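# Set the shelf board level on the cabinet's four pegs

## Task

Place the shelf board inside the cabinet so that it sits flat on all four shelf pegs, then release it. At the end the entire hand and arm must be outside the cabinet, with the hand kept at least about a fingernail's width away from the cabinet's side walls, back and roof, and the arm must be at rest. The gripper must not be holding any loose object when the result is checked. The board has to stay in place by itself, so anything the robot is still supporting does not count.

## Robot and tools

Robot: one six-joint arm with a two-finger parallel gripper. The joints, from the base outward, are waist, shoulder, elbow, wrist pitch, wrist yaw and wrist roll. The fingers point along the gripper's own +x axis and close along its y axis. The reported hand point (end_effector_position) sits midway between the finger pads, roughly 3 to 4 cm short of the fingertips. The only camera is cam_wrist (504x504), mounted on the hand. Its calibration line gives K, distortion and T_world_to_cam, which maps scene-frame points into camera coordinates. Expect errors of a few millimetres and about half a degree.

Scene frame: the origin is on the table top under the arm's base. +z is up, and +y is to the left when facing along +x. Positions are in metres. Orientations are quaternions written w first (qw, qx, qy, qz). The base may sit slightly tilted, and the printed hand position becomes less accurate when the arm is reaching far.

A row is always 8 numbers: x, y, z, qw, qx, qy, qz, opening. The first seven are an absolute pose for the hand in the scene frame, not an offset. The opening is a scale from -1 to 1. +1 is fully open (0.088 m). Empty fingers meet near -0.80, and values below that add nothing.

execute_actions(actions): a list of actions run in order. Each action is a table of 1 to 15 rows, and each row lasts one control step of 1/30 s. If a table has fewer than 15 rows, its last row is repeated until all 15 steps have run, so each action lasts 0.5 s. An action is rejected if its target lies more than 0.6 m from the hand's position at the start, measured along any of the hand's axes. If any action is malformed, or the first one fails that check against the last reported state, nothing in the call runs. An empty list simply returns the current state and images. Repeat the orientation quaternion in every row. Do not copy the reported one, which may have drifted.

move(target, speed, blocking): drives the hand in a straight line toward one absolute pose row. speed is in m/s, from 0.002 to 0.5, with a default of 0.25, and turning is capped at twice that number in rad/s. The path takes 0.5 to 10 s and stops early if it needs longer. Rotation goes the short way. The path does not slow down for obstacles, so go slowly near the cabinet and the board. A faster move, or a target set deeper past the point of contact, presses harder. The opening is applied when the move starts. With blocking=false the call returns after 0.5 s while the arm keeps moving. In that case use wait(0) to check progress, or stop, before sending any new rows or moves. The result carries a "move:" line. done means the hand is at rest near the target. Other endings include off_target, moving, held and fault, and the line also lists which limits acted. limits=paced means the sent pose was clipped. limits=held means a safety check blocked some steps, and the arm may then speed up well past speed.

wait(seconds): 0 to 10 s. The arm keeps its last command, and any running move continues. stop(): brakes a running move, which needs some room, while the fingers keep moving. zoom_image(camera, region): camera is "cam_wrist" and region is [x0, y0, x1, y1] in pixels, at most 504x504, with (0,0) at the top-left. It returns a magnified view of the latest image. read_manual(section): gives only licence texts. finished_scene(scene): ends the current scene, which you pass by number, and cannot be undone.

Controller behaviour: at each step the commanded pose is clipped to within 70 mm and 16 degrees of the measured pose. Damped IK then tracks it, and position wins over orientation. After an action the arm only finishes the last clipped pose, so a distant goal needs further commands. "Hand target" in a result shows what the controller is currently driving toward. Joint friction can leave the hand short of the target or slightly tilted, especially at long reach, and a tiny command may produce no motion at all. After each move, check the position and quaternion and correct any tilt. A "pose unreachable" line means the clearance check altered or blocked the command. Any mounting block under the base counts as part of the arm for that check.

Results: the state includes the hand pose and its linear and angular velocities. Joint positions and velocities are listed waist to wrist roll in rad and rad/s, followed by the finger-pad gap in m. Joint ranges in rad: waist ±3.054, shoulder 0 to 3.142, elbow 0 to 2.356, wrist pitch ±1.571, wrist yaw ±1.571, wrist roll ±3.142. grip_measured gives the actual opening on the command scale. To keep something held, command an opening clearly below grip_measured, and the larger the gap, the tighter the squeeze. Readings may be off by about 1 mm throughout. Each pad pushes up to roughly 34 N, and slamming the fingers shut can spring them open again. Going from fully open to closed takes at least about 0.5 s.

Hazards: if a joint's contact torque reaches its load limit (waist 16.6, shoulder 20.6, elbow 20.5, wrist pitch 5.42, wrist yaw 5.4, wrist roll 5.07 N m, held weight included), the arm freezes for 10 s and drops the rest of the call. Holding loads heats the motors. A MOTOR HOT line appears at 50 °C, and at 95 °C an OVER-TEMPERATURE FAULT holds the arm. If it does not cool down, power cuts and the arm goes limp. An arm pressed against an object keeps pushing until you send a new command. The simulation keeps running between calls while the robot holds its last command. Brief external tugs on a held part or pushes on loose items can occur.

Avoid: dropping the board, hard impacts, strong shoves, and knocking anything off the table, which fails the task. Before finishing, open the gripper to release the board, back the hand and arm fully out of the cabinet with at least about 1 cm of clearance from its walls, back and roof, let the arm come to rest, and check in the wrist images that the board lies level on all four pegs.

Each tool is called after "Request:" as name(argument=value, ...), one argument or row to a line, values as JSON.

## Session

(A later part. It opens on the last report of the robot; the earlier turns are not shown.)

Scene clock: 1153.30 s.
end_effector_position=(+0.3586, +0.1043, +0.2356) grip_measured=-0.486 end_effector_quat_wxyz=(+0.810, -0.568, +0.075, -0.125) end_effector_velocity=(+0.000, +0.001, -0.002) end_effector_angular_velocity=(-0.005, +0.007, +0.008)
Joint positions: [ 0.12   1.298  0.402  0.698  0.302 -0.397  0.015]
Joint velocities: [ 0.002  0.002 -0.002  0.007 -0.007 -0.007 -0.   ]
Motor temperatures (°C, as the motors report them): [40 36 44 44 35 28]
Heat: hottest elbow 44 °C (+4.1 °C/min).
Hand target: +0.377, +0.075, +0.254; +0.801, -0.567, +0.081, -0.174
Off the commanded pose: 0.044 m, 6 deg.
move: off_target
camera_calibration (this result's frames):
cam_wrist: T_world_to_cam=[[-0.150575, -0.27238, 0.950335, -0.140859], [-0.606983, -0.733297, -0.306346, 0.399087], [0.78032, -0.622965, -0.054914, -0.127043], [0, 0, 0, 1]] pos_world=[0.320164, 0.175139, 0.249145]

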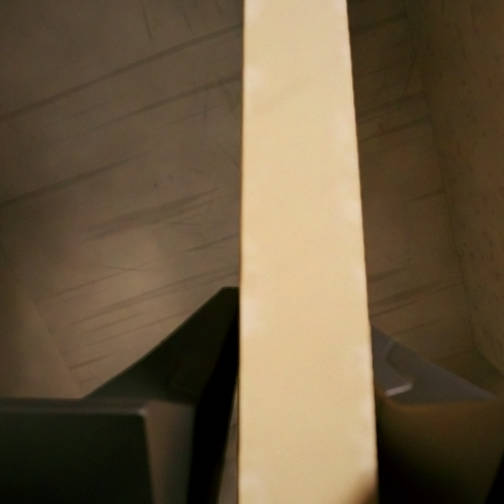

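Request:
move(
  target=[0.36,0.105,0.25,0.801,-0.568,0.080,-0.174,-1],
  speed=0.02,
)

Request:
move(
  target=[0.39,0.09,0.25,0.801,-0.568,0.080,-0.174,-1],
  speed=0.02,
)

Scene clock: 1163.00 s.
end_effector_position=(+0.3559, +0.1090, +0.2366) grip_measured=-0.484 end_effector_quat_wxyz=(+0.807, -0.564, +0.089, -0.151) end_effector_velocity=(-0.001, +0.001, -0.002) end_effector_angular_velocity=(-0.007, +0.018, -0.002)
Joint positions: [ 0.163  1.262  0.44   0.577  0.39  -0.371  0.015]
Joint velocities: [ 0.002 -0.007  0.002 -0.022 -0.007 -0.007  0.   ]
Motor temperatures (°C, as the motors report them): [44 38 46 44 35 28]
Heat: hottest elbow 46 °C (+1.0 °C/min).
Hand target: +0.360, +0.105, +0.250; +0.801, -0.568, +0.080, -0.174
Off the commanded pose: 0.015 m, 3 deg.
move: off_target
camera_calibration (this result's frames):
cam_wrist: T_world_to_cam=[[-0.173307, -0.263483, 0.948969, -0.133479], [-0.648021, -0.695082, -0.311337, 0.412789], [0.741643, -0.668908, -0.0502801, -0.104274], [0, 0, 0, 1]] pos_world=[0.321697, 0.182003, 0.249941]

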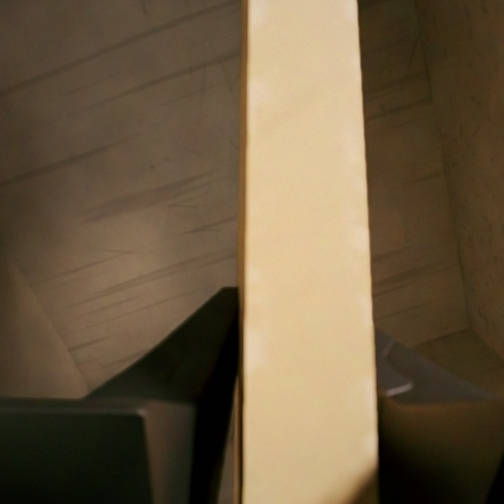

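Scene clock: 1165.30 s.
end_effector_position=(+0.3629, +0.1071, +0.2315) grip_measured=-0.481 end_effector_quat_wxyz=(+0.808, -0.566, +0.081, -0.144) end_effector_velocity=(-0.000, -0.002, -0.002) end_effector_angular_velocity=(-0.007, +0.014, -0.006)
Joint positions: [ 0.162  1.322  0.435  0.663  0.379 -0.379  0.015]
Joint velocities: [-0.002  0.002 -0.002 -0.007 -0.007 -0.007 -0.   ]
Motor temperatures (°C, as the motors report them): [44 38 46 44 35 28]
Heat: hottest elbow 46 °C (-1.0 °C/min).
Hand target: +0.384, +0.090, +0.250; +0.801, -0.567, +0.080, -0.174
Off the commanded pose: 0.037 m, 4 deg.
move: off_target
camera_calibration (this result's frames):
cam_wrist: T_world_to_cam=[[-0.172267, -0.265223, 0.948673, -0.128042], [-0.631515, -0.709381, -0.312998, 0.410342], [0.755985, -0.65302, -0.0452892, -0.119073], [0, 0, 0, 1]] pos_world=[0.327097, 0.179372, 0.244514]

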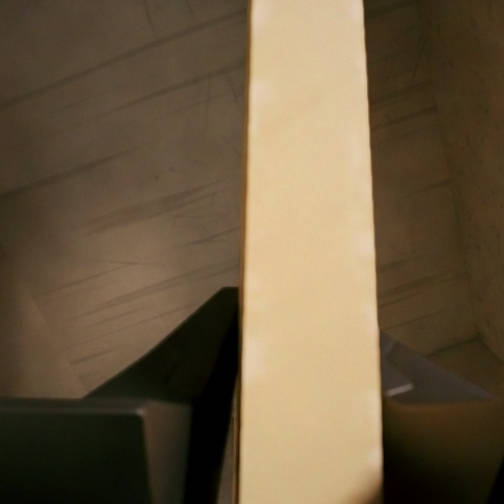

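Request:
move(
  target=[0.335,0.105,0.25,0.801,-0.568,0.080,-0.174,-1],
  speed=0.03,
)

Request:
move(
  target=[0.335,0.103,0.28,0.81,-0.575,0.02,-0.115,-1],
  speed=0.03,
)

Scene clock: 1175.50 s.
end_effector_position=(+0.3368, +0.1056, +0.2383) grip_measured=-0.486 end_effector_quat_wxyz=(+0.800, -0.570, +0.096, -0.158) end_effector_velocity=(-0.004, -0.002, +0.001) end_effector_angular_velocity=(-0.023, +0.003, -0.009)
Joint positions: [ 0.166  1.163  0.391  0.511  0.406 -0.383  0.015]
Joint velocities: [-0.002 -0.017 -0.012 -0.007  0.007 -0.022 -0.   ]
Motor temperatures (°C, as the motors report them): [48 39 50 44 34 29]
Heat: hottest elbow 50 °C (+2.0 °C/min). Fold the arm in close to its base before you think long.
Hand target: +0.335, +0.105, +0.250; +0.801, -0.568, +0.080, -0.174
Off the commanded pose: 0.012 m, 3 deg.
MOTOR HOT: a motor reached 50 °C. Now the hottest motor, joint 3 (elbow), reports 50 °C. The temperature limit of the motors' drives, at which the controller stops the arm, is 95 °C. To cool a motor, set the load down, stop pushing, or move to a pose that needs little force.
move: off_target
camera_calibration (this result's frames):
cam_wrist: T_world_to_cam=[[-0.172953, -0.244188, 0.95418, -0.142715], [-0.663147, -0.687422, -0.296121, 0.399224], [0.728233, -0.683976, -0.043041, -0.0878641], [0, 0, 0, 1]] pos_world=[0.304047, 0.179489, 0.250612]

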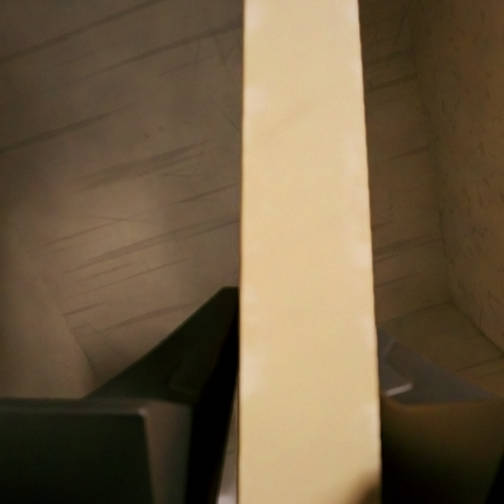

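Scene clock: 1178.67 s.
end_effector_position=(+0.3356, +0.1012, +0.2568) grip_measured=-0.486 end_effector_quat_wxyz=(+0.813, -0.571, +0.055, -0.097) end_effector_velocity=(-0.002, -0.004, -0.002) end_effector_angular_velocity=(-0.006, +0.010, -0.009)
Joint positions: [ 0.004  1.143  0.325  0.675  0.141 -0.43   0.015]
Joint velocities: [-0.007 -0.002 -0.007 -0.007 -0.007 -0.007 -0.001]
Motor temperatures (°C, as the motors report them): [47 39 49 45 34 29]
Heat: hottest elbow 49 °C (+1.0 °C/min). Fold the arm in close to its base before you think long.
Hand target: +0.335, +0.103, +0.279; +0.810, -0.574, +0.021, -0.115
Off the commanded pose: 0.023 m, 5 deg.
MOTOR HOT: still on. Now the hottest motor, joint 3 (elbow), reports 49 °C; a drive's own limit is 95 °C.
move: off_target
camera_calibration (this result's frames):
cam_wrist: T_world_to_cam=[[-0.131584, -0.279506, 0.951085, -0.171142], [-0.55603, -0.773479, -0.304239, 0.375735], [0.82068, -0.568865, -0.0536366, -0.129171], [0, 0, 0, 1]] pos_world=[0.292408, 0.169307, 0.270156]

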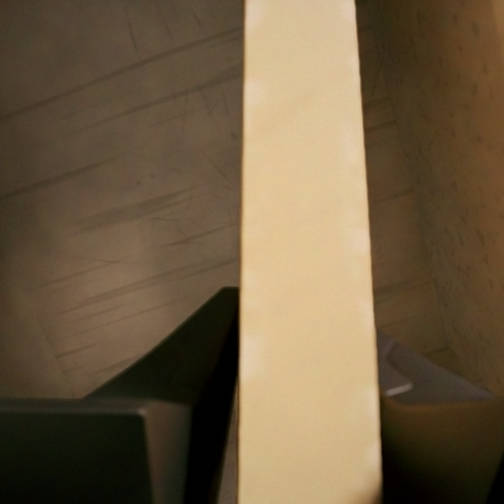

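Request:
move(
  target=[0.338,0.10,0.285,0.805,-0.573,0.038,-0.143,-1],
  speed=0.03,
)

Request:
move(
  target=[0.395,0.08,0.285,0.805,-0.573,0.038,-0.143,-1],
  speed=0.02,
)

Scene clock: 1191.77 s.
end_effector_position=(+0.3368, +0.1007, +0.2638) grip_measured=-0.486 end_effector_quat_wxyz=(+0.809, -0.573, +0.062, -0.117) end_effector_velocity=(+0.001, +0.001, -0.002) end_effector_angular_velocity=(-0.005, +0.017, -0.002)
Joint positions: [ 0.005  1.128  0.359  0.606  0.18  -0.433  0.015]
Joint velocities: [ 0.002 -0.002  0.007 -0.022 -0.007 -0.007 -0.   ]
Motor temperatures (°C, as the motors report them): [45 37 46 55 34 29]
Heat: hottest wrist pitch 55 °C (+9.0 °C/min). Fold the arm in close to its base before you think long.
Hand target: +0.338, +0.100, +0.284; +0.806, -0.573, +0.038, -0.143
Off the commanded pose: 0.021 m, 4 deg.
MOTOR HOT: still on. Now the hottest motor, joint 4 (wrist pitch), reports 55 °C; a drive's own limit is 95 °C.
move: off_target
camera_calibration (this result's frames):
cam_wrist: T_world_to_cam=[[-0.153022, -0.265526, 0.951883, -0.172265], [-0.58372, -0.75295, -0.303871, 0.385316], [0.797406, -0.602131, -0.0397747, -0.12253], [0, 0, 0, 1]] pos_world=[0.296262, 0.170604, 0.276189]

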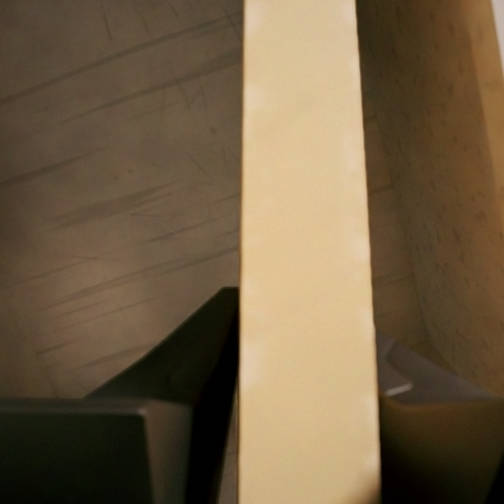

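Scene clock: 1195.27 s.
end_effector_position=(+0.3630, +0.1095, +0.2589) grip_measured=-0.474 end_effector_quat_wxyz=(+0.816, -0.569, +0.042, -0.095) end_effector_velocity=(-0.000, -0.000, -0.000) end_effector_angular_velocity=(-0.008, -0.004, -0.002)
Joint positions: [ 0.028  1.282  0.41   0.754  0.166 -0.423  0.016]
Joint velocities: [ 0.002  0.002 -0.002  0.007  0.007 -0.007 -0.   ]
Motor temperatures (°C, as the motors report them): [46 38 46 56 34 29]
Heat: hottest wrist pitch 56 °C (+11.1 °C/min). Fold the arm in close to its base before you think long.
Hand target: +0.385, +0.080, +0.284; +0.806, -0.573, +0.039, -0.144
Off the commanded pose: 0.051 m, 6 deg.
MOTOR HOT: still on. Now the hottest motor, joint 4 (wrist pitch), reports 56 °C; a drive's own limit is 95 °C.
move: off_target
camera_calibration (this result's frames):
cam_wrist: T_world_to_cam=[[-0.145181, -0.284531, 0.94761, -0.16088], [-0.53558, -0.782701, -0.31707, 0.394899], [0.831911, -0.553553, -0.038756, -0.156426], [0, 0, 0, 1]] pos_world=[0.318276, 0.176722, 0.2716]

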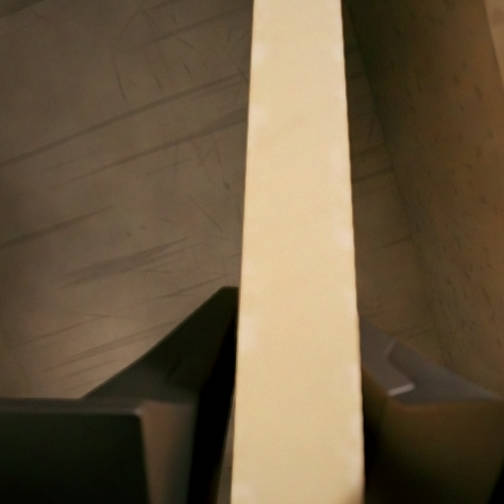

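Request:
move(
  target=[0.335,0.112,0.27,0.805,-0.573,0.038,-0.143,-1],
  speed=0.03,
)

Request:
move(
  target=[0.34,0.108,0.27,0.848,-0.5,0.038,-0.168,-1],
  speed=0.03,
)

Request:
move(
  target=[0.395,0.088,0.27,0.848,-0.5,0.038,-0.168,-1],
  speed=0.02,
)

Scene clock: 1207.43 s.
end_effector_position=(+0.3370, +0.1106, +0.2600) grip_measured=-0.486 end_effector_quat_wxyz=(+0.806, -0.575, +0.053, -0.131) end_effector_velocity=(-0.003, -0.004, -0.003) end_effector_angular_velocity=(+0.005, +0.014, -0.022)
Joint positions: [ 0.078  1.129  0.366  0.61   0.283 -0.428  0.015]
Joint velocities: [ 0.002 -0.012 -0.002 -0.037  0.007  0.007  0.   ]
Motor temperatures (°C, as the motors report them): [52 44 51 61 34 29]
Heat: hottest wrist pitch 61 °C (+17.0 °C/min). Fold the arm in close to its base before you think long.
Hand target: +0.335, +0.112, +0.270; +0.806, -0.574, +0.038, -0.143
Off the commanded pose: 0.010 m, 2 deg.
MOTOR HOT: still on. Now the hottest motor, joint 4 (wrist pitch), reports 61 °C; a drive's own limit is 95 °C.
move: off_target
camera_calibration (this result's frames):
cam_wrist: T_world_to_cam=[[-0.183608, -0.25303, 0.949876, -0.156495], [-0.583794, -0.749367, -0.312464, 0.393593], [0.790868, -0.611903, -0.0101277, -0.121351], [0, 0, 0, 1]] pos_world=[0.297016, 0.181092, 0.270406]

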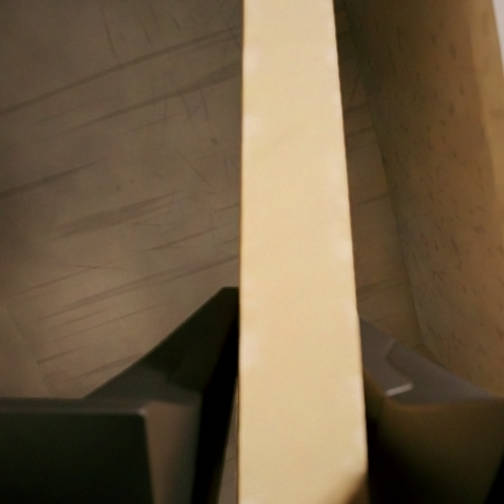

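Scene clock: 1210.83 s.
end_effector_position=(+0.3376, +0.1037, +0.2574) grip_measured=-0.486 end_effector_quat_wxyz=(+0.847, -0.504, +0.058, -0.158) end_effector_velocity=(-0.001, -0.001, -0.001) end_effector_angular_velocity=(+0.008, +0.006, -0.001)
Joint positions: [ 0.09   1.142  0.384  0.561  0.332 -0.249  0.015]
Joint velocities: [-0.002 -0.002 -0.002 -0.007 -0.007  0.007  0.   ]
Motor temperatures (°C, as the motors report them): [51 43 50 61 34 29]
Heat: hottest wrist pitch 61 °C (+17.2 °C/min). Fold the arm in close to its base before you think long.
Hand target: +0.340, +0.108, +0.270; +0.849, -0.500, +0.038, -0.168
Off the commanded pose: 0.013 m, 3 deg.
MOTOR HOT: still on. Now the hottest motor, joint 4 (wrist pitch), reports 61 °C; a drive's own limit is 95 °C.
move: off_target
camera_calibration (this result's frames):
cam_wrist: T_world_to_cam=[[-0.242464, -0.390135, 0.88826, -0.105761], [-0.598141, -0.660745, -0.453479, 0.41992], [0.763832, -0.641257, -0.0731487, -0.0976517], [0, 0, 0, 1]] pos_world=[0.300118, 0.173579, 0.277225]

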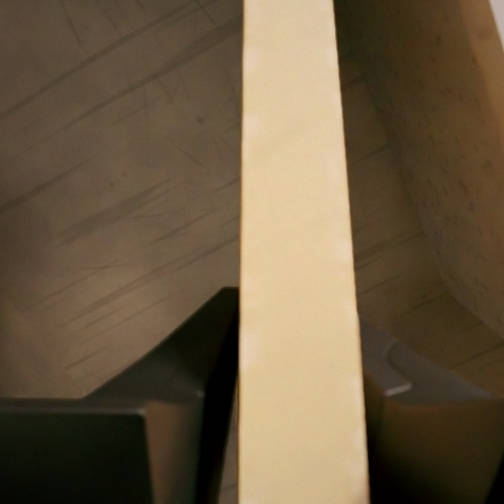

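Scene clock: 1214.13 s.
end_effector_position=(+0.3911, +0.0908, +0.2541) grip_measured=-0.486 end_effector_quat_wxyz=(+0.849, -0.503, +0.056, -0.149) end_effector_velocity=(+0.004, +0.005, +0.005) end_effector_angular_velocity=(-0.005, -0.013, +0.022)
Joint positions: [ 0.042  1.444  0.517  0.74   0.268 -0.257  0.015]
Joint velocities: [-0.002  0.007  0.012  0.022 -0.007 -0.007 -0.   ]
Motor temperatures (°C, as the motors report them): [50 42 50 60 34 29]
Heat: hottest wrist pitch 60 °C (+15.1 °C/min). Fold the arm in close to its base before you think long.
Hand target: +0.394, +0.088, +0.269; +0.849, -0.500, +0.038, -0.168
Off the commanded pose: 0.017 m, 3 deg.
MOTOR HOT: still on. Now the hottest motor, joint 4 (wrist pitch), reports 60 °C; a drive's own limit is 95 °C.
move: off_target
camera_calibration (this result's frames):
cam_wrist: T_world_to_cam=[[-0.230906, -0.398371, 0.887684, -0.0984659], [-0.589087, -0.668876, -0.45341, 0.439076], [0.774377, -0.627618, -0.0802282, -0.150576], [0, 0, 0, 1]] pos_world=[0.35252, 0.159958, 0.274408]

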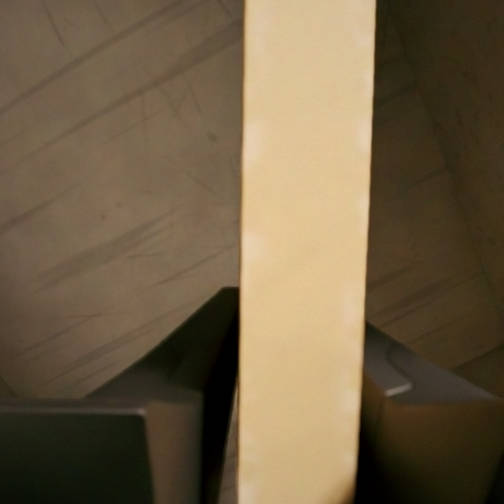

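Request:
move(
  target=[0.412,0.076,0.27,0.848,-0.5,0.038,-0.168,-1],
  speed=0.02,
)

Request:
move(
  target=[0.41,0.071,0.25,0.797,-0.571,0.066,-0.183,-1],
  speed=0.03,
)

Request:
move(
  target=[0.408,0.066,0.225,0.69,-0.699,0.109,-0.157,-1],
  speed=0.03,
)

Scene clock: 1224.80 s.
end_effector_position=(+0.4087, +0.0801, +0.2538) grip_measured=-0.486 end_effector_quat_wxyz=(+0.850, -0.503, +0.056, -0.149) end_effector_velocity=(+0.000, -0.005, +0.000) end_effector_angular_velocity=(-0.005, +0.007, -0.013)
Joint positions: [ 0.013  1.544  0.564  0.795  0.238 -0.263  0.015]
Joint velocities: [-0.012  0.007  0.002 -0.007 -0.007 -0.007  0.   ]
Motor temperatures (°C, as the motors report them): [49 40 48 57 35 29]
Heat: hottest wrist pitch 57 °C (+11.1 °C/min). Fold the arm in close to its base before you think long.
Hand target: +0.411, +0.076, +0.270; +0.849, -0.500, +0.038, -0.168
Off the commanded pose: 0.017 m, 3 deg.
MOTOR HOT: still on. Now the hottest motor, joint 4 (wrist pitch), reports 57 °C; a drive's own limit is 95 °C.
move: off_target
camera_calibration (this result's frames):
cam_wrist: T_world_to_cam=[[-0.229798, -0.399214, 0.887593, -0.098747], [-0.588087, -0.669713, -0.453473, 0.44179], [0.775465, -0.626189, -0.0808742, -0.171355], [0, 0, 0, 1]] pos_world=[0.369999, 0.14915, 0.274129]

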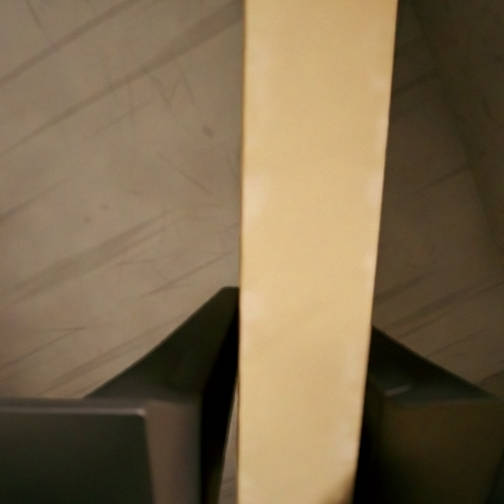

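Scene clock: 1228.13 s.
end_effector_position=(+0.4106, +0.0839, +0.2377) grip_measured=-0.486 end_effector_quat_wxyz=(+0.805, -0.570, +0.070, -0.150) end_effector_velocity=(+0.000, -0.001, -0.004) end_effector_angular_velocity=(-0.031, +0.034, +0.003)
Joint positions: [ 0.071  1.579  0.562  0.82   0.307 -0.411  0.015]
Joint velocities: [-0.002  0.002 -0.002 -0.007 -0.022 -0.037 -0.   ]
Motor temperatures (°C, as the motors report them): [48 39 47 56 35 29]
Heat: hottest wrist pitch 56 °C (+8.0 °C/min). Fold the arm in close to its base before you think long.
Hand target: +0.409, +0.071, +0.250; +0.797, -0.571, +0.066, -0.183
Off the commanded pose: 0.018 m, 4 deg.
MOTOR HOT: still on. Now the hottest motor, joint 4 (wrist pitch), reports 56 °C; a drive's own limit is 95 °C.
move: off_target
camera_calibration (this result's frames):
cam_wrist: T_world_to_cam=[[-0.192461, -0.252547, 0.94825, -0.124605], [-0.622877, -0.715254, -0.316915, 0.423837], [0.758276, -0.651638, -0.0196469, -0.177089], [0, 0, 0, 1]] pos_world=[0.3743, 0.156285, 0.248998]

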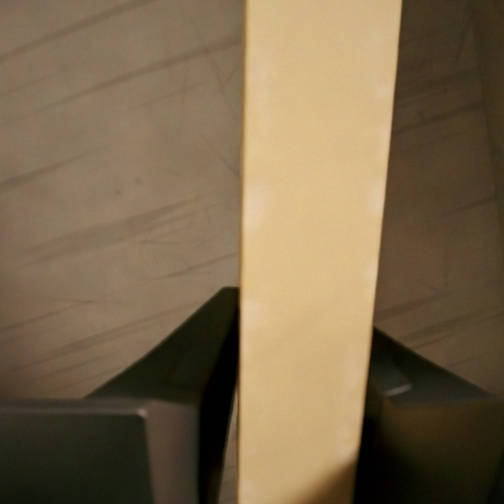

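Scene clock: 1234.30 s.
end_effector_position=(+0.4123, +0.0857, +0.2259) grip_measured=-0.390 end_effector_quat_wxyz=(+0.712, -0.684, +0.087, -0.134) end_effector_velocity=(-0.002, -0.004, +0.002) end_effector_angular_velocity=(-0.039, -0.001, -0.024)
Joint positions: [ 0.104  1.62   0.551  0.881  0.332 -0.706  0.02 ]
Joint velocities: [-0.002 -0.002 -0.002 -0.007  0.022 -0.037  0.   ]
Motor temperatures (°C, as the motors report them): [48 39 45 54 35 29]
Heat: hottest wrist pitch 54 °C (+4.0 °C/min). Fold the arm in close to its base before you think long.
Hand target: +0.407, +0.067, +0.225; +0.690, -0.698, +0.109, -0.156
Off the commanded pose: 0.020 m, 5 deg.
MOTOR HOT: still on. Now the hottest motor, joint 4 (wrist pitch), reports 54 °C; a drive's own limit is 95 °C.
move: off_target
camera_calibration (this result's frames):
cam_wrist: T_world_to_cam=[[-0.103763, 0.0253384, 0.994279, -0.183416], [-0.643602, -0.763872, -0.0476997, 0.374348], [0.758294, -0.64487, 0.0955697, -0.204071], [0, 0, 0, 1]] pos_world=[0.376645, 0.159002, 0.219726]

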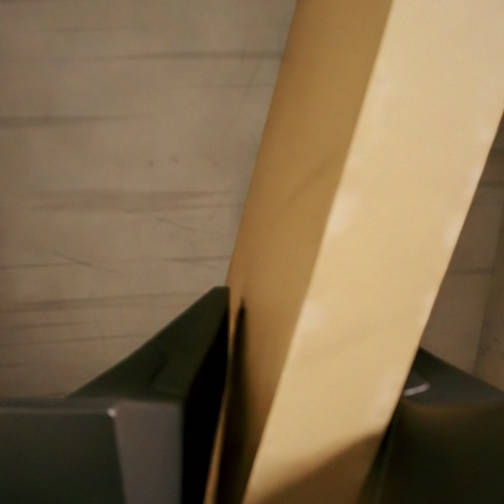

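Request:
move(
  target=[0.415,0.092,0.235,0.69,-0.699,0.109,-0.157,-1],
  speed=0.02,
)

Request:
move(
  target=[0.415,0.09,0.205,0.69,-0.699,0.109,-0.157,-1],
  speed=0.02,
)

Scene clock: 1243.53 s.
end_effector_position=(+0.4136, +0.0900, +0.2214) grip_measured=-0.367 end_effector_quat_wxyz=(+0.700, -0.690, +0.119, -0.141) end_effector_velocity=(-0.000, +0.000, +0.003) end_effector_angular_velocity=(-0.008, -0.006, -0.005)
Joint positions: [ 0.133  1.59   0.597  0.737  0.374 -0.708  0.021]
Joint velocities: [-0.002 -0.007  0.002 -0.007  0.007 -0.007  0.   ]
Motor temperatures (°C, as the motors report them): [47 37 43 51 36 30]
Heat: hottest wrist pitch 51 °C (+1.0 °C/min). Fold the arm in close to its base before you think long.
Hand target: +0.415, +0.092, +0.235; +0.690, -0.698, +0.109, -0.157
Off the commanded pose: 0.014 m, 3 deg.
MOTOR HOT: still on. Now the hottest motor, joint 4 (wrist pitch), reports 51 °C; a drive's own limit is 95 °C.
move: off_target
camera_calibration (this result's frames):
cam_wrist: T_world_to_cam=[[-0.0612036, 0.0471813, 0.99701, -0.199108], [-0.687177, -0.726448, -0.00780621, 0.384085], [0.723908, -0.6856, 0.0768831, -0.179862], [0, 0, 0, 1]] pos_world=[0.381951, 0.165099, 0.215339]

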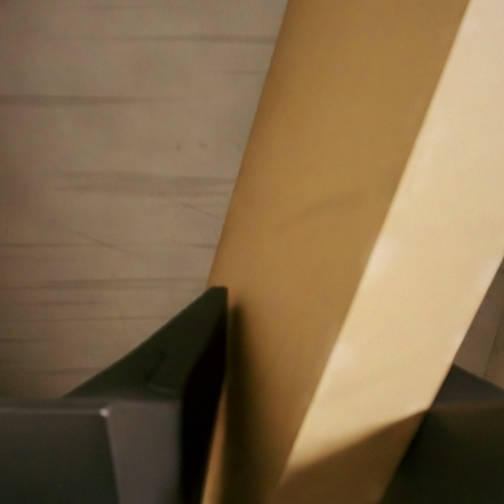

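Scene clock: 1244.93 s.
end_effector_position=(+0.4149, +0.0890, +0.2079) grip_measured=-0.370 end_effector_quat_wxyz=(+0.698, -0.690, +0.107, -0.159) end_effector_velocity=(-0.002, -0.005, -0.002) end_effector_angular_velocity=(-0.001, -0.005, -0.024)
Joint positions: [ 0.183  1.658  0.584  0.836  0.461 -0.701  0.021]
Joint velocities: [ 0.002  0.007 -0.002 -0.007  0.022  0.007 -0.   ]
Motor temperatures (°C, as the motors report them): [47 37 43 51 36 30]
Heat: hottest wrist pitch 51 °C (-1.0 °C/min). Fold the arm in close to its base before you think long.
Hand target: +0.415, +0.090, +0.205; +0.689, -0.699, +0.109, -0.157
Off the commanded pose: 0.003 m, 1 deg.
MOTOR HOT: still on. Now the hottest motor, joint 4 (wrist pitch), reports 51 °C; a drive's own limit is 95 °C.
move: done
camera_calibration (this result's frames):
cam_wrist: T_world_to_cam=[[-0.101631, 0.0598299, 0.993021, -0.169043], [-0.692757, -0.720647, -0.0274813, 0.389968], [0.713974, -0.690715, 0.114688, -0.183685], [0, 0, 0, 1]] pos_world=[0.384119, 0.164269, 0.199646]

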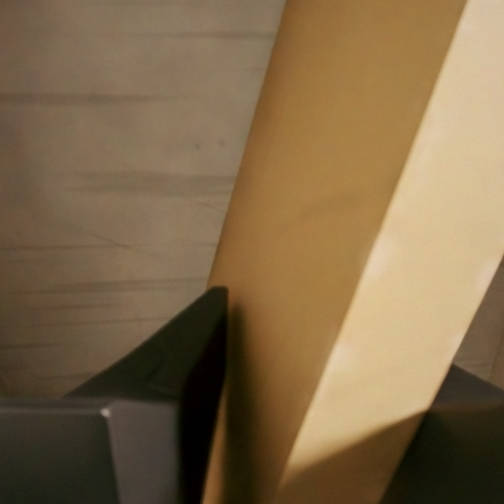

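Request:
move(
  target=[0.414,0.084,0.185,0.69,-0.699,0.109,-0.157,-1],
  speed=0.015,
)

Request:
move(
  target=[0.414,0.084,0.17,0.69,-0.699,0.109,-0.157,-1],
  speed=0.015,
)

Scene clock: 1251.67 s.
end_effector_position=(+0.4148, +0.0862, +0.2013) grip_measured=-0.374 end_effector_quat_wxyz=(+0.695, -0.692, +0.092, -0.170) end_effector_velocity=(-0.002, -0.004, -0.004) end_effector_angular_velocity=(-0.007, +0.015, -0.006)
Joint positions: [ 0.204  1.712  0.568  0.936  0.506 -0.71   0.021]
Joint velocities: [-0.002  0.007 -0.012  0.007 -0.007 -0.007 -0.   ]
Motor temperatures (°C, as the motors report them): [45 37 42 50 35 30]
Heat: hottest wrist pitch 50 °C (-5.0 °C/min). Fold the arm in close to its base before you think long.
Hand target: +0.413, +0.084, +0.186; +0.689, -0.699, +0.109, -0.157
Off the commanded pose: 0.016 m, 3 deg.
MOTOR HOT: still on. Now the hottest motor, joint 4 (wrist pitch), reports 50 °C; a drive's own limit is 95 °C.
move: off_target
camera_calibration (this result's frames):
cam_wrist: T_world_to_cam=[[-0.135961, 0.0724793, 0.988059, -0.148123], [-0.688007, -0.724515, -0.0415255, 0.388914], [0.712854, -0.685438, 0.148372, -0.191539], [0, 0, 0, 1]] pos_world=[0.383976, 0.161222, 0.190923]

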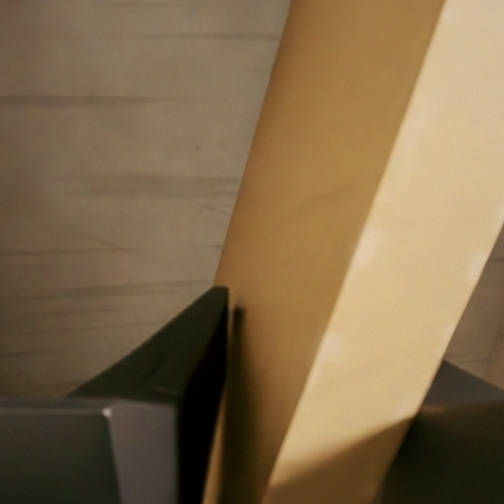

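Scene clock: 1253.97 s.
end_effector_position=(+0.4146, +0.0844, +0.2023) grip_measured=-0.381 end_effector_quat_wxyz=(+0.693, -0.691, +0.080, -0.189) end_effector_velocity=(-0.001, -0.002, +0.001) end_effector_angular_velocity=(+0.006, -0.011, -0.004)
Joint positions: [ 0.216  1.742  0.566  0.991  0.557 -0.713  0.02 ]
Joint velocities: [-0.002  0.002 -0.002  0.007  0.007  0.007 -0.   ]
Motor temperatures (°C, as the motors report them): [45 37 41 50 35 29]
Heat: hottest wrist pitch 50 °C (-6.1 °C/min). Fold the arm in close to its base before you think long.
Hand target: +0.412, +0.084, +0.171; +0.689, -0.699, +0.109, -0.157
Off the commanded pose: 0.032 m, 5 deg.
MOTOR HOT: still on. Now the hottest motor, joint 4 (wrist pitch), reports 50 °C; a drive's own limit is 95 °C.
move: off_target
camera_calibration (this result's frames):
cam_wrist: T_world_to_cam=[[-0.178569, 0.0827392, 0.980442, -0.130683], [-0.692723, -0.718218, -0.065556, 0.393772], [0.698748, -0.690881, 0.185567, -0.194043], [0, 0, 0, 1]] pos_world=[0.385026, 0.159566, 0.189949]

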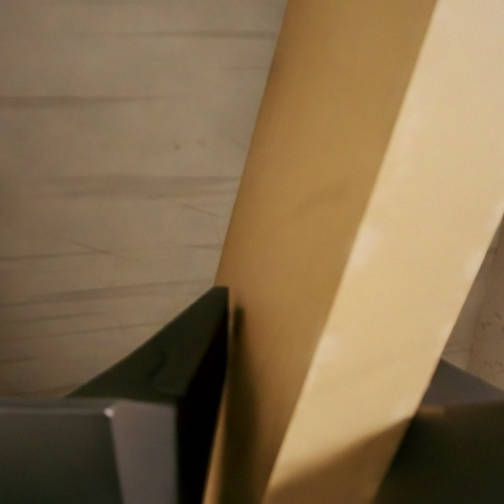

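Request:
move(
  target=[0.414,0.085,0.205,0.69,-0.699,0.109,-0.157,0.2],
  speed=0.015,
)

Request:
move(
  target=[0.34,0.114,0.205,0.69,-0.699,0.109,-0.157,0.2],
  speed=0.04,
)

Request:
move(
  target=[0.22,0.16,0.24,0.982,0,0,-0.188,-0.9],
  speed=0.15,
)

Scene clock: 1262.97 s.
end_effector_position=(+0.4150, +0.0909, +0.1987) grip_measured=+0.204 end_effector_quat_wxyz=(+0.693, -0.698, +0.107, -0.144) end_effector_velocity=(-0.001, -0.003, -0.008) end_effector_angular_velocity=(-0.004, +0.053, -0.003)
Joint positions: [ 0.197  1.677  0.573  0.87   0.445 -0.721  0.049]
Joint velocities: [-0.002 -0.002 -0.002 -0.037 -0.037 -0.007 -0.   ]
Motor temperatures (°C, as the motors report them): [43 36 40 47 35 29]
Heat: hottest wrist pitch 47 °C (-14.1 °C/min).
Hand target: +0.414, +0.085, +0.205; +0.690, -0.698, +0.109, -0.157
Off the commanded pose: 0.009 m, 2 deg.
MOTOR HOT: cleared. Now the hottest motor, joint 4 (wrist pitch), reports 47 °C.
move: off_target
camera_calibration (this result's frames):
cam_wrist: T_world_to_cam=[[-0.0778615, 0.0720531, 0.994357, -0.171262], [-0.677446, -0.735572, 0.000254683, 0.380682], [0.73144, -0.673604, 0.106085, -0.188497], [0, 0, 0, 1]] pos_world=[0.382431, 0.165387, 0.190195]

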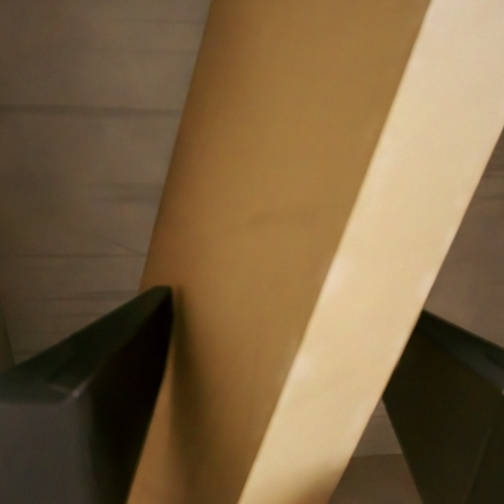

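Scene clock: 1265.30 s.
end_effector_position=(+0.3426, +0.1142, +0.2065) grip_measured=+0.200 end_effector_quat_wxyz=(+0.689, -0.699, +0.108, -0.157) end_effector_velocity=(-0.003, -0.002, -0.003) end_effector_angular_velocity=(+0.004, +0.016, -0.005)
Joint positions: [ 0.321  1.311  0.376  0.68   0.593 -0.688  0.049]
Joint velocities: [ 0.002 -0.012 -0.007 -0.022 -0.007  0.007 -0.   ]
Motor temperatures (°C, as the motors report them): [43 36 40 47 35 29]
Heat: hottest wrist pitch 47 °C (-15.2 °C/min).
Hand target: +0.340, +0.114, +0.206; +0.689, -0.699, +0.109, -0.157
Off the commanded pose: 0.003 m, 0 deg.
move: done
camera_calibration (this result's frames):
cam_wrist: T_world_to_cam=[[-0.0934156, 0.0829982, 0.992162, -0.181745], [-0.692081, -0.721804, -0.00478018, 0.353296], [0.71575, -0.687103, 0.124869, -0.117641], [0, 0, 0, 1]] pos_world=[0.311733, 0.189263, 0.196699]

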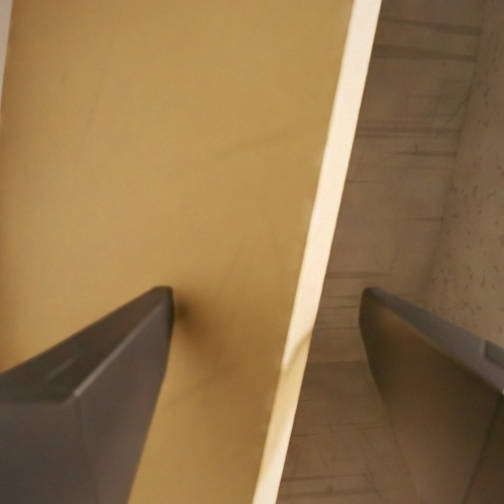

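Scene clock: 1270.93 s.
end_effector_position=(+0.2220, +0.1575, +0.2377) grip_measured=-0.783 end_effector_quat_wxyz=(+0.981, -0.008, +0.002, -0.191) end_effector_velocity=(-0.002, -0.003, -0.002) end_effector_angular_velocity=(+0.013, +0.003, -0.016)
Joint positions: [ 0.675  0.522  0.418 -0.322  0.873  1.067  0.001]
Joint velocities: [ 0.007 -0.002  0.002 -0.037  0.007  0.037 -0.   ]
Motor temperatures (°C, as the motors report them): [42 36 39 46 35 29]
Heat: hottest wrist pitch 46 °C (-14.1 °C/min).
Hand target: +0.221, +0.161, +0.241; +0.982, -0.002, -0.001, -0.188
Off the commanded pose: 0.004 m, 1 deg.
move: done
camera_calibration (this result's frames):
cam_wrist: T_world_to_cam=[[-0.417453, -0.906832, 0.0582088, 0.222286], [-0.36372, 0.108046, -0.925221, 0.316392], [0.832731, -0.407408, -0.374938, 0.0432969], [0, 0, 0, 1]] pos_world=[0.171817, 0.18503, 0.296027]

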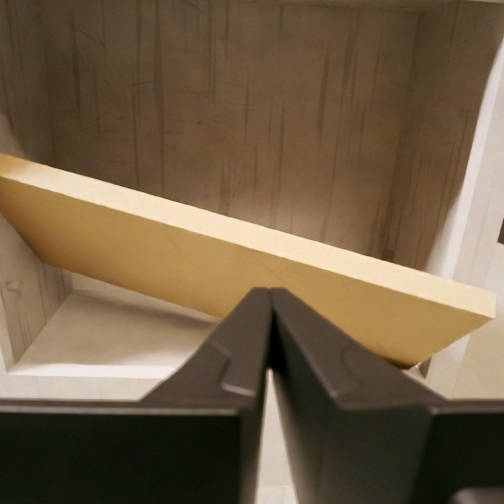

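Request:
move(
  target=[0.30,0.118,0.27,0.777,-0.526,0.344,0.038,0.5],
  speed=0.15,
)

Request:
move(
  target=[0.342,0.101,0.25,0.777,-0.526,0.344,0.038,0.5],
  speed=0.05,
)

Scene clock: 1293.07 s.
end_effector_position=(+0.2980, +0.1171, +0.2672) grip_measured=+0.500 end_effector_quat_wxyz=(+0.781, -0.518, +0.346, +0.038) end_effector_velocity=(-0.001, +0.002, +0.000) end_effector_angular_velocity=(+0.001, +0.018, +0.014)
Joint positions: [-0.271  1.06   0.818 -0.51  -0.432 -0.669  0.063]
Joint velocities: [-0.007  0.002  0.012 -0.022 -0.022 -0.022 -0.   ]
Motor temperatures (°C, as the motors report them): [39 34 40 43 34 29]
Heat: hottest wrist pitch 43 °C (-12.0 °C/min).
Hand target: +0.299, +0.118, +0.270; +0.781, -0.519, +0.344, +0.039
Off the commanded pose: 0.004 m, 1 deg.
move: done
camera_calibration (this result's frames):
cam_wrist: T_world_to_cam=[[0.40364, -0.409869, 0.817975, -0.290247], [-0.73996, -0.672051, 0.0283926, 0.324327], [0.538084, -0.616729, -0.574553, 0.140332], [0, 0, 0, 1]] pos_world=[0.281634, 0.185549, 0.308834]

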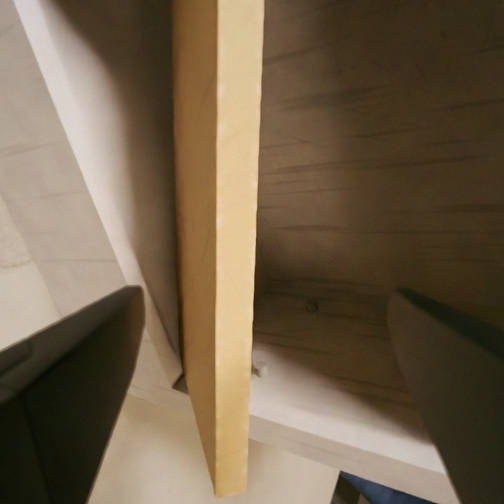

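Scene clock: 1294.43 s.
end_effector_position=(+0.3397, +0.1005, +0.2500) grip_measured=+0.500 end_effector_quat_wxyz=(+0.777, -0.526, +0.344, +0.038) end_effector_velocity=(-0.003, -0.004, -0.007) end_effector_angular_velocity=(+0.019, +0.028, -0.023)
Joint positions: [-0.21   1.237  0.818 -0.312 -0.381 -0.639  0.063]
Joint velocities: [ 0.002  0.012 -0.002 -0.022 -0.007  0.007 -0.   ]
Motor temperatures (°C, as the motors report them): [38 34 40 43 34 29]
Heat: hottest wrist pitch 43 °C (-11.1 °C/min).
Hand target: +0.342, +0.101, +0.250; +0.777, -0.526, +0.344, +0.038
Off the commanded pose: 0.002 m, 0 deg.
move: done
camera_calibration (this result's frames):
cam_wrist: T_world_to_cam=[[0.405592, -0.393243, 0.825139, -0.303931], [-0.735503, -0.676388, 0.0391806, 0.340783], [0.542707, -0.622783, -0.563569, 0.0939567], [0, 0, 0, 1]] pos_world=[0.322927, 0.169497, 0.290384]

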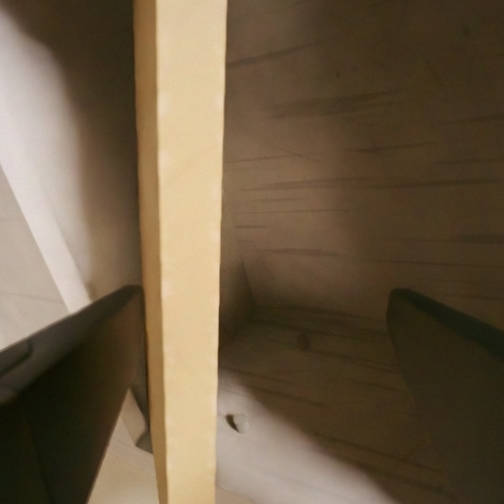

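Request:
move(
  target=[0.34,0.095,0.225,0.777,-0.526,0.344,0.038,0.5],
  speed=0.03,
)

Request:
move(
  target=[0.395,0.074,0.19,0.777,-0.526,0.344,0.038,0.5],
  speed=0.03,
)

Scene clock: 1302.53 s.
end_effector_position=(+0.3408, +0.0977, +0.2294) grip_measured=+0.500 end_effector_quat_wxyz=(+0.777, -0.528, +0.339, +0.039) end_effector_velocity=(-0.000, -0.003, +0.000) end_effector_angular_velocity=(-0.009, -0.012, -0.014)
Joint positions: [-0.157  1.238  0.742 -0.21  -0.341 -0.601  0.063]
Joint velocities: [ 0.002 -0.002 -0.007  0.007  0.022  0.007 -0.   ]
Motor temperatures (°C, as the motors report them): [38 34 40 43 34 29]
Heat: hottest wrist pitch 43 °C (-8.1 °C/min).
Hand target: +0.340, +0.095, +0.225; +0.777, -0.526, +0.344, +0.038
Off the commanded pose: 0.005 m, 1 deg.
move: done
camera_calibration (this result's frames):
cam_wrist: T_world_to_cam=[[0.402454, -0.388067, 0.829117, -0.288848], [-0.730202, -0.682331, 0.0350762, 0.340142], [0.55212, -0.619539, -0.557974, 0.0752311], [0, 0, 0, 1]] pos_world=[0.323083, 0.166606, 0.269535]

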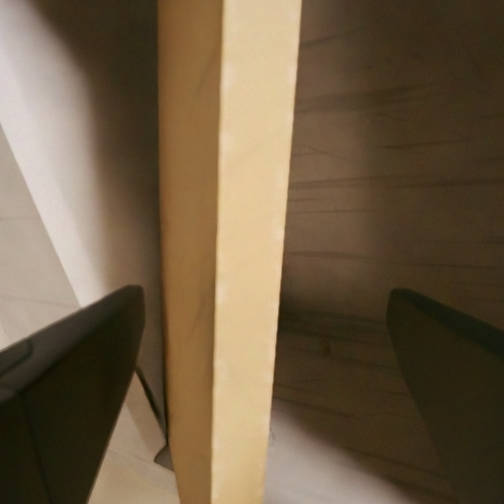

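Scene clock: 1305.33 s.
end_effector_position=(+0.3916, +0.0730, +0.1899) grip_measured=+0.500 end_effector_quat_wxyz=(+0.777, -0.526, +0.345, +0.038) end_effector_velocity=(-0.002, -0.000, -0.004) end_effector_angular_velocity=(+0.001, +0.016, +0.002)
Joint positions: [-0.085  1.521  0.776  0.04  -0.285 -0.552  0.064]
Joint velocities: [ 0.002  0.002 -0.002 -0.007 -0.007 -0.007  0.   ]
Motor temperatures (°C, as the motors report them): [38 34 40 43 34 29]
Heat: hottest wrist pitch 43 °C (-8.1 °C/min).
Hand target: +0.394, +0.074, +0.190; +0.777, -0.526, +0.344, +0.038
Off the commanded pose: 0.004 m, 0 deg.
move: done
camera_calibration (this result's frames):
cam_wrist: T_world_to_cam=[[0.406105, -0.393954, 0.824548, -0.286276], [-0.736658, -0.675065, 0.0402836, 0.362836], [0.540753, -0.623769, -0.564356, 0.0158545], [0, 0, 0, 1]] pos_world=[0.374971, 0.142048, 0.230379]

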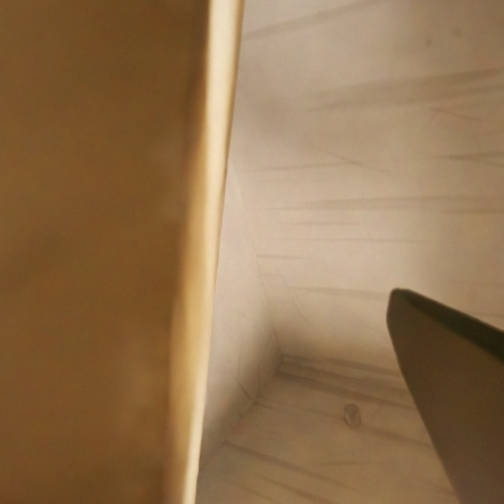

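Request:
move(
  target=[0.345,0.095,0.25,0.777,-0.526,0.344,0.038,0.5],
  speed=0.04,
)

Request:
move(
  target=[0.335,0.103,0.275,0.744,-0.461,0.461,0.145,0.5],
  speed=0.05,
)

Scene clock: 1326.90 s.
end_effector_position=(+0.3449, +0.0930, +0.2441) grip_measured=+0.501 end_effector_quat_wxyz=(+0.777, -0.521, +0.351, +0.041) end_effector_velocity=(-0.004, -0.001, +0.002) end_effector_angular_velocity=(+0.012, +0.007, -0.002)
Joint positions: [-0.215  1.277  0.815 -0.286 -0.393 -0.643  0.064]
Joint velocities: [-0.017 -0.007  0.002 -0.022 -0.022 -0.007 -0.   ]
Motor temperatures (°C, as the motors report them): [39 33 40 42 33 29]
Heat: hottest wrist pitch 42 °C (-5.0 °C/min).
Hand target: +0.346, +0.095, +0.250; +0.778, -0.525, +0.343, +0.038
Off the commanded pose: 0.006 m, 1 deg.
move: done
camera_calibration (this result's frames):
cam_wrist: T_world_to_cam=[[0.415307, -0.403069, 0.815509, -0.304216], [-0.73826, -0.673126, 0.0432714, 0.339371], [0.531499, -0.620029, -0.577124, 0.0900556], [0, 0, 0, 1]] pos_world=[0.329023, 0.161656, 0.285379]

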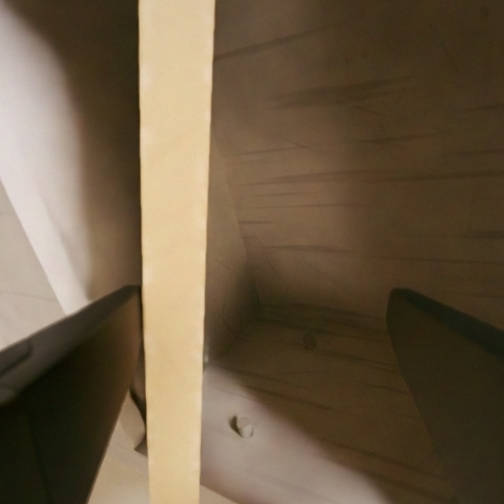

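Scene clock: 1330.50 s.
end_effector_position=(+0.3217, +0.1071, +0.2675) grip_measured=+0.500 end_effector_quat_wxyz=(+0.746, -0.445, +0.474, +0.145) end_effector_velocity=(-0.005, +0.003, -0.005) end_effector_angular_velocity=(+0.027, +0.040, -0.002)
Joint positions: [-0.361  1.449  1.189 -0.926 -0.655 -0.948  0.063]
Joint velocities: [ 0.002  0.012  0.012 -0.051 -0.022 -0.022  0.   ]
Motor temperatures (°C, as the motors report them): [39 33 40 43 33 28]
Heat: hottest wrist pitch 43 °C (-3.0 °C/min).
Hand target: +0.335, +0.104, +0.276; +0.745, -0.460, +0.460, +0.144
Off the commanded pose: 0.016 m, 2 deg.
move: off_target
camera_calibration (this result's frames):
cam_wrist: T_world_to_cam=[[0.638473, -0.517186, 0.569974, -0.301861], [-0.712507, -0.677205, 0.183649, 0.285333], [0.291008, -0.523365, -0.800876, 0.251596], [0, 0, 0, 1]] pos_world=[0.322816, 0.168788, 0.321149]

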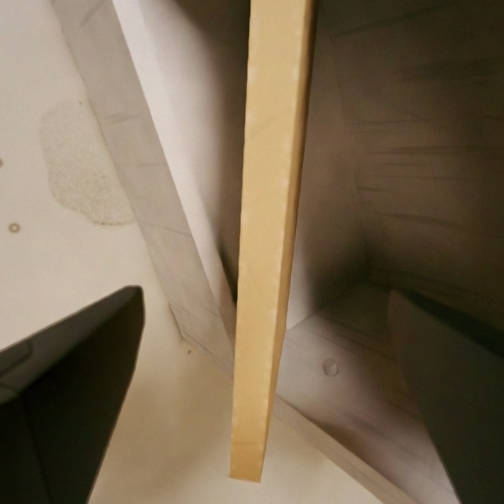

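Request:
move(
  target=[0.371,0.089,0.193,0.744,-0.461,0.461,0.145,0.5],
  speed=0.03,
)

Scene clock: 1340.80 s.
end_effector_position=(+0.3421, +0.0916, +0.2480) grip_measured=+0.500 end_effector_quat_wxyz=(+0.770, -0.473, +0.423, +0.074) end_effector_velocity=(-0.000, -0.001, -0.001) end_effector_angular_velocity=(-0.014, -0.006, +0.011)
Joint positions: [-0.274  1.383  0.989 -0.557 -0.508 -0.721  0.063]
Joint velocities: [ 0.002 -0.007 -0.017  0.022  0.007 -0.007 -0.   ]
Motor temperatures (°C, as the motors report them): [39 34 41 52 33 29]
Heat: hottest wrist pitch 52 °C (+8.0 °C/min). Fold the arm in close to its base before you think long.
Hand target: +0.357, +0.090, +0.195; +0.743, -0.462, +0.463, +0.143
Off the commanded pose: 0.062 m, 10 deg.
MOTOR HOT: a motor reached 50 °C. Now the hottest motor, joint 4 (wrist pitch), reports 52 °C. The temperature limit of the motors' drives, at which the controller stops the arm, is 95 °C. To cool a motor, set the load down, stop pushing, or move to a pose that needs little force.
move: off_target
camera_calibration (this result's frames):
cam_wrist: T_world_to_cam=[[0.508686, -0.494572, 0.704725, -0.302926], [-0.764383, -0.6361, 0.105337, 0.326341], [0.396179, -0.592263, -0.701617, 0.167623], [0, 0, 0, 1]] pos_world=[0.337135, 0.157043, 0.296711]

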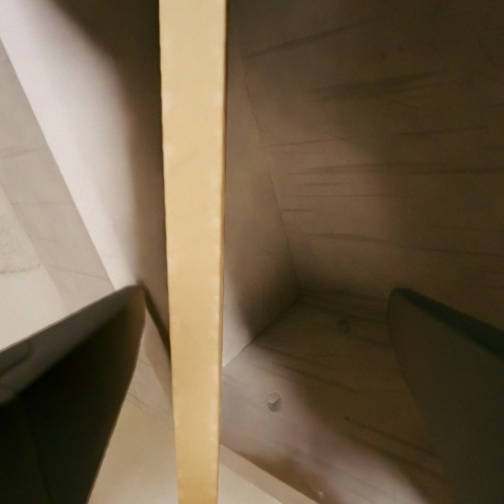

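Request:
move(
  target=[0.335,0.098,0.235,0.777,-0.526,0.344,0.038,0.6],
  speed=0.04,
)

Request:
move(
  target=[0.365,0.086,0.185,0.777,-0.526,0.344,0.038,0.6],
  speed=0.025,
)

Scene clock: 1354.33 s.
end_effector_position=(+0.3366, +0.0981, +0.2372) grip_measured=+0.600 end_effector_quat_wxyz=(+0.777, -0.527, +0.343, +0.039) end_effector_velocity=(-0.003, +0.001, -0.003) end_effector_angular_velocity=(+0.010, +0.001, +0.004)
Joint positions: [-0.183  1.224  0.765 -0.263 -0.362 -0.622  0.068]
Joint velocities: [ 0.002 -0.012 -0.017  0.007 -0.007  0.007 -0.   ]
Motor temperatures (°C, as the motors report them): [38 45 40 70 34 30]
Heat: hottest wrist pitch 70 °C (+27.3 °C/min). Fold the arm in close to its base before you think long.
Hand target: +0.335, +0.098, +0.235; +0.776, -0.527, +0.344, +0.038
Off the commanded pose: 0.003 m, 0 deg.
MOTOR HOT: still on. Now the hottest motor, joint 4 (wrist pitch), reports 70 °C; a drive's own limit is 95 °C.
move: done
camera_calibration (this result's frames):
cam_wrist: T_world_to_cam=[[0.407056, -0.391681, 0.825161, -0.293734], [-0.733661, -0.678342, 0.0399288, 0.336789], [0.544102, -0.621642, -0.563484, 0.086371], [0, 0, 0, 1]] pos_world=[0.31966, 0.1671, 0.277599]

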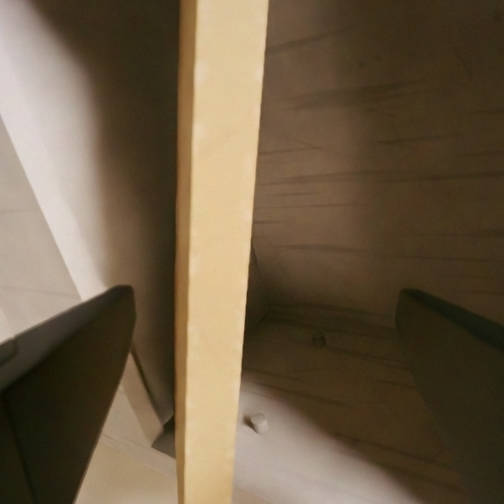

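Scene clock: 1357.07 s.
end_effector_position=(+0.3656, +0.0888, +0.1894) grip_measured=+0.600 end_effector_quat_wxyz=(+0.777, -0.529, +0.338, +0.039) end_effector_velocity=(-0.001, -0.004, +0.002) end_effector_angular_velocity=(-0.019, -0.006, -0.016)
Joint positions: [-0.051  1.385  0.695  0.005 -0.26  -0.531  0.068]
Joint velocities: [-0.002 -0.002 -0.002 -0.007  0.022 -0.007 -0.   ]
Motor temperatures (°C, as the motors report them): [38 44 40 68 34 30]
Heat: hottest wrist pitch 68 °C (+25.6 °C/min). Fold the arm in close to its base before you think long.
Hand target: +0.364, +0.086, +0.185; +0.776, -0.527, +0.345, +0.038
Off the commanded pose: 0.005 m, 1 deg.
MOTOR HOT: still on. Now the hottest motor, joint 4 (wrist pitch), reports 68 °C; a drive's own limit is 95 °C.
move: done
camera_calibration (this result's frames):
cam_wrist: T_world_to_cam=[[0.402381, -0.387412, 0.829459, -0.269218], [-0.729654, -0.682921, 0.0349949, 0.353501], [0.552897, -0.619299, -0.557471, 0.0333486], [0, 0, 0, 1]] pos_world=[0.347823, 0.157768, 0.229526]

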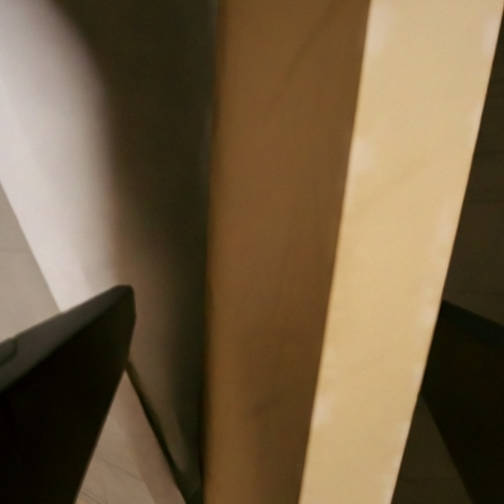

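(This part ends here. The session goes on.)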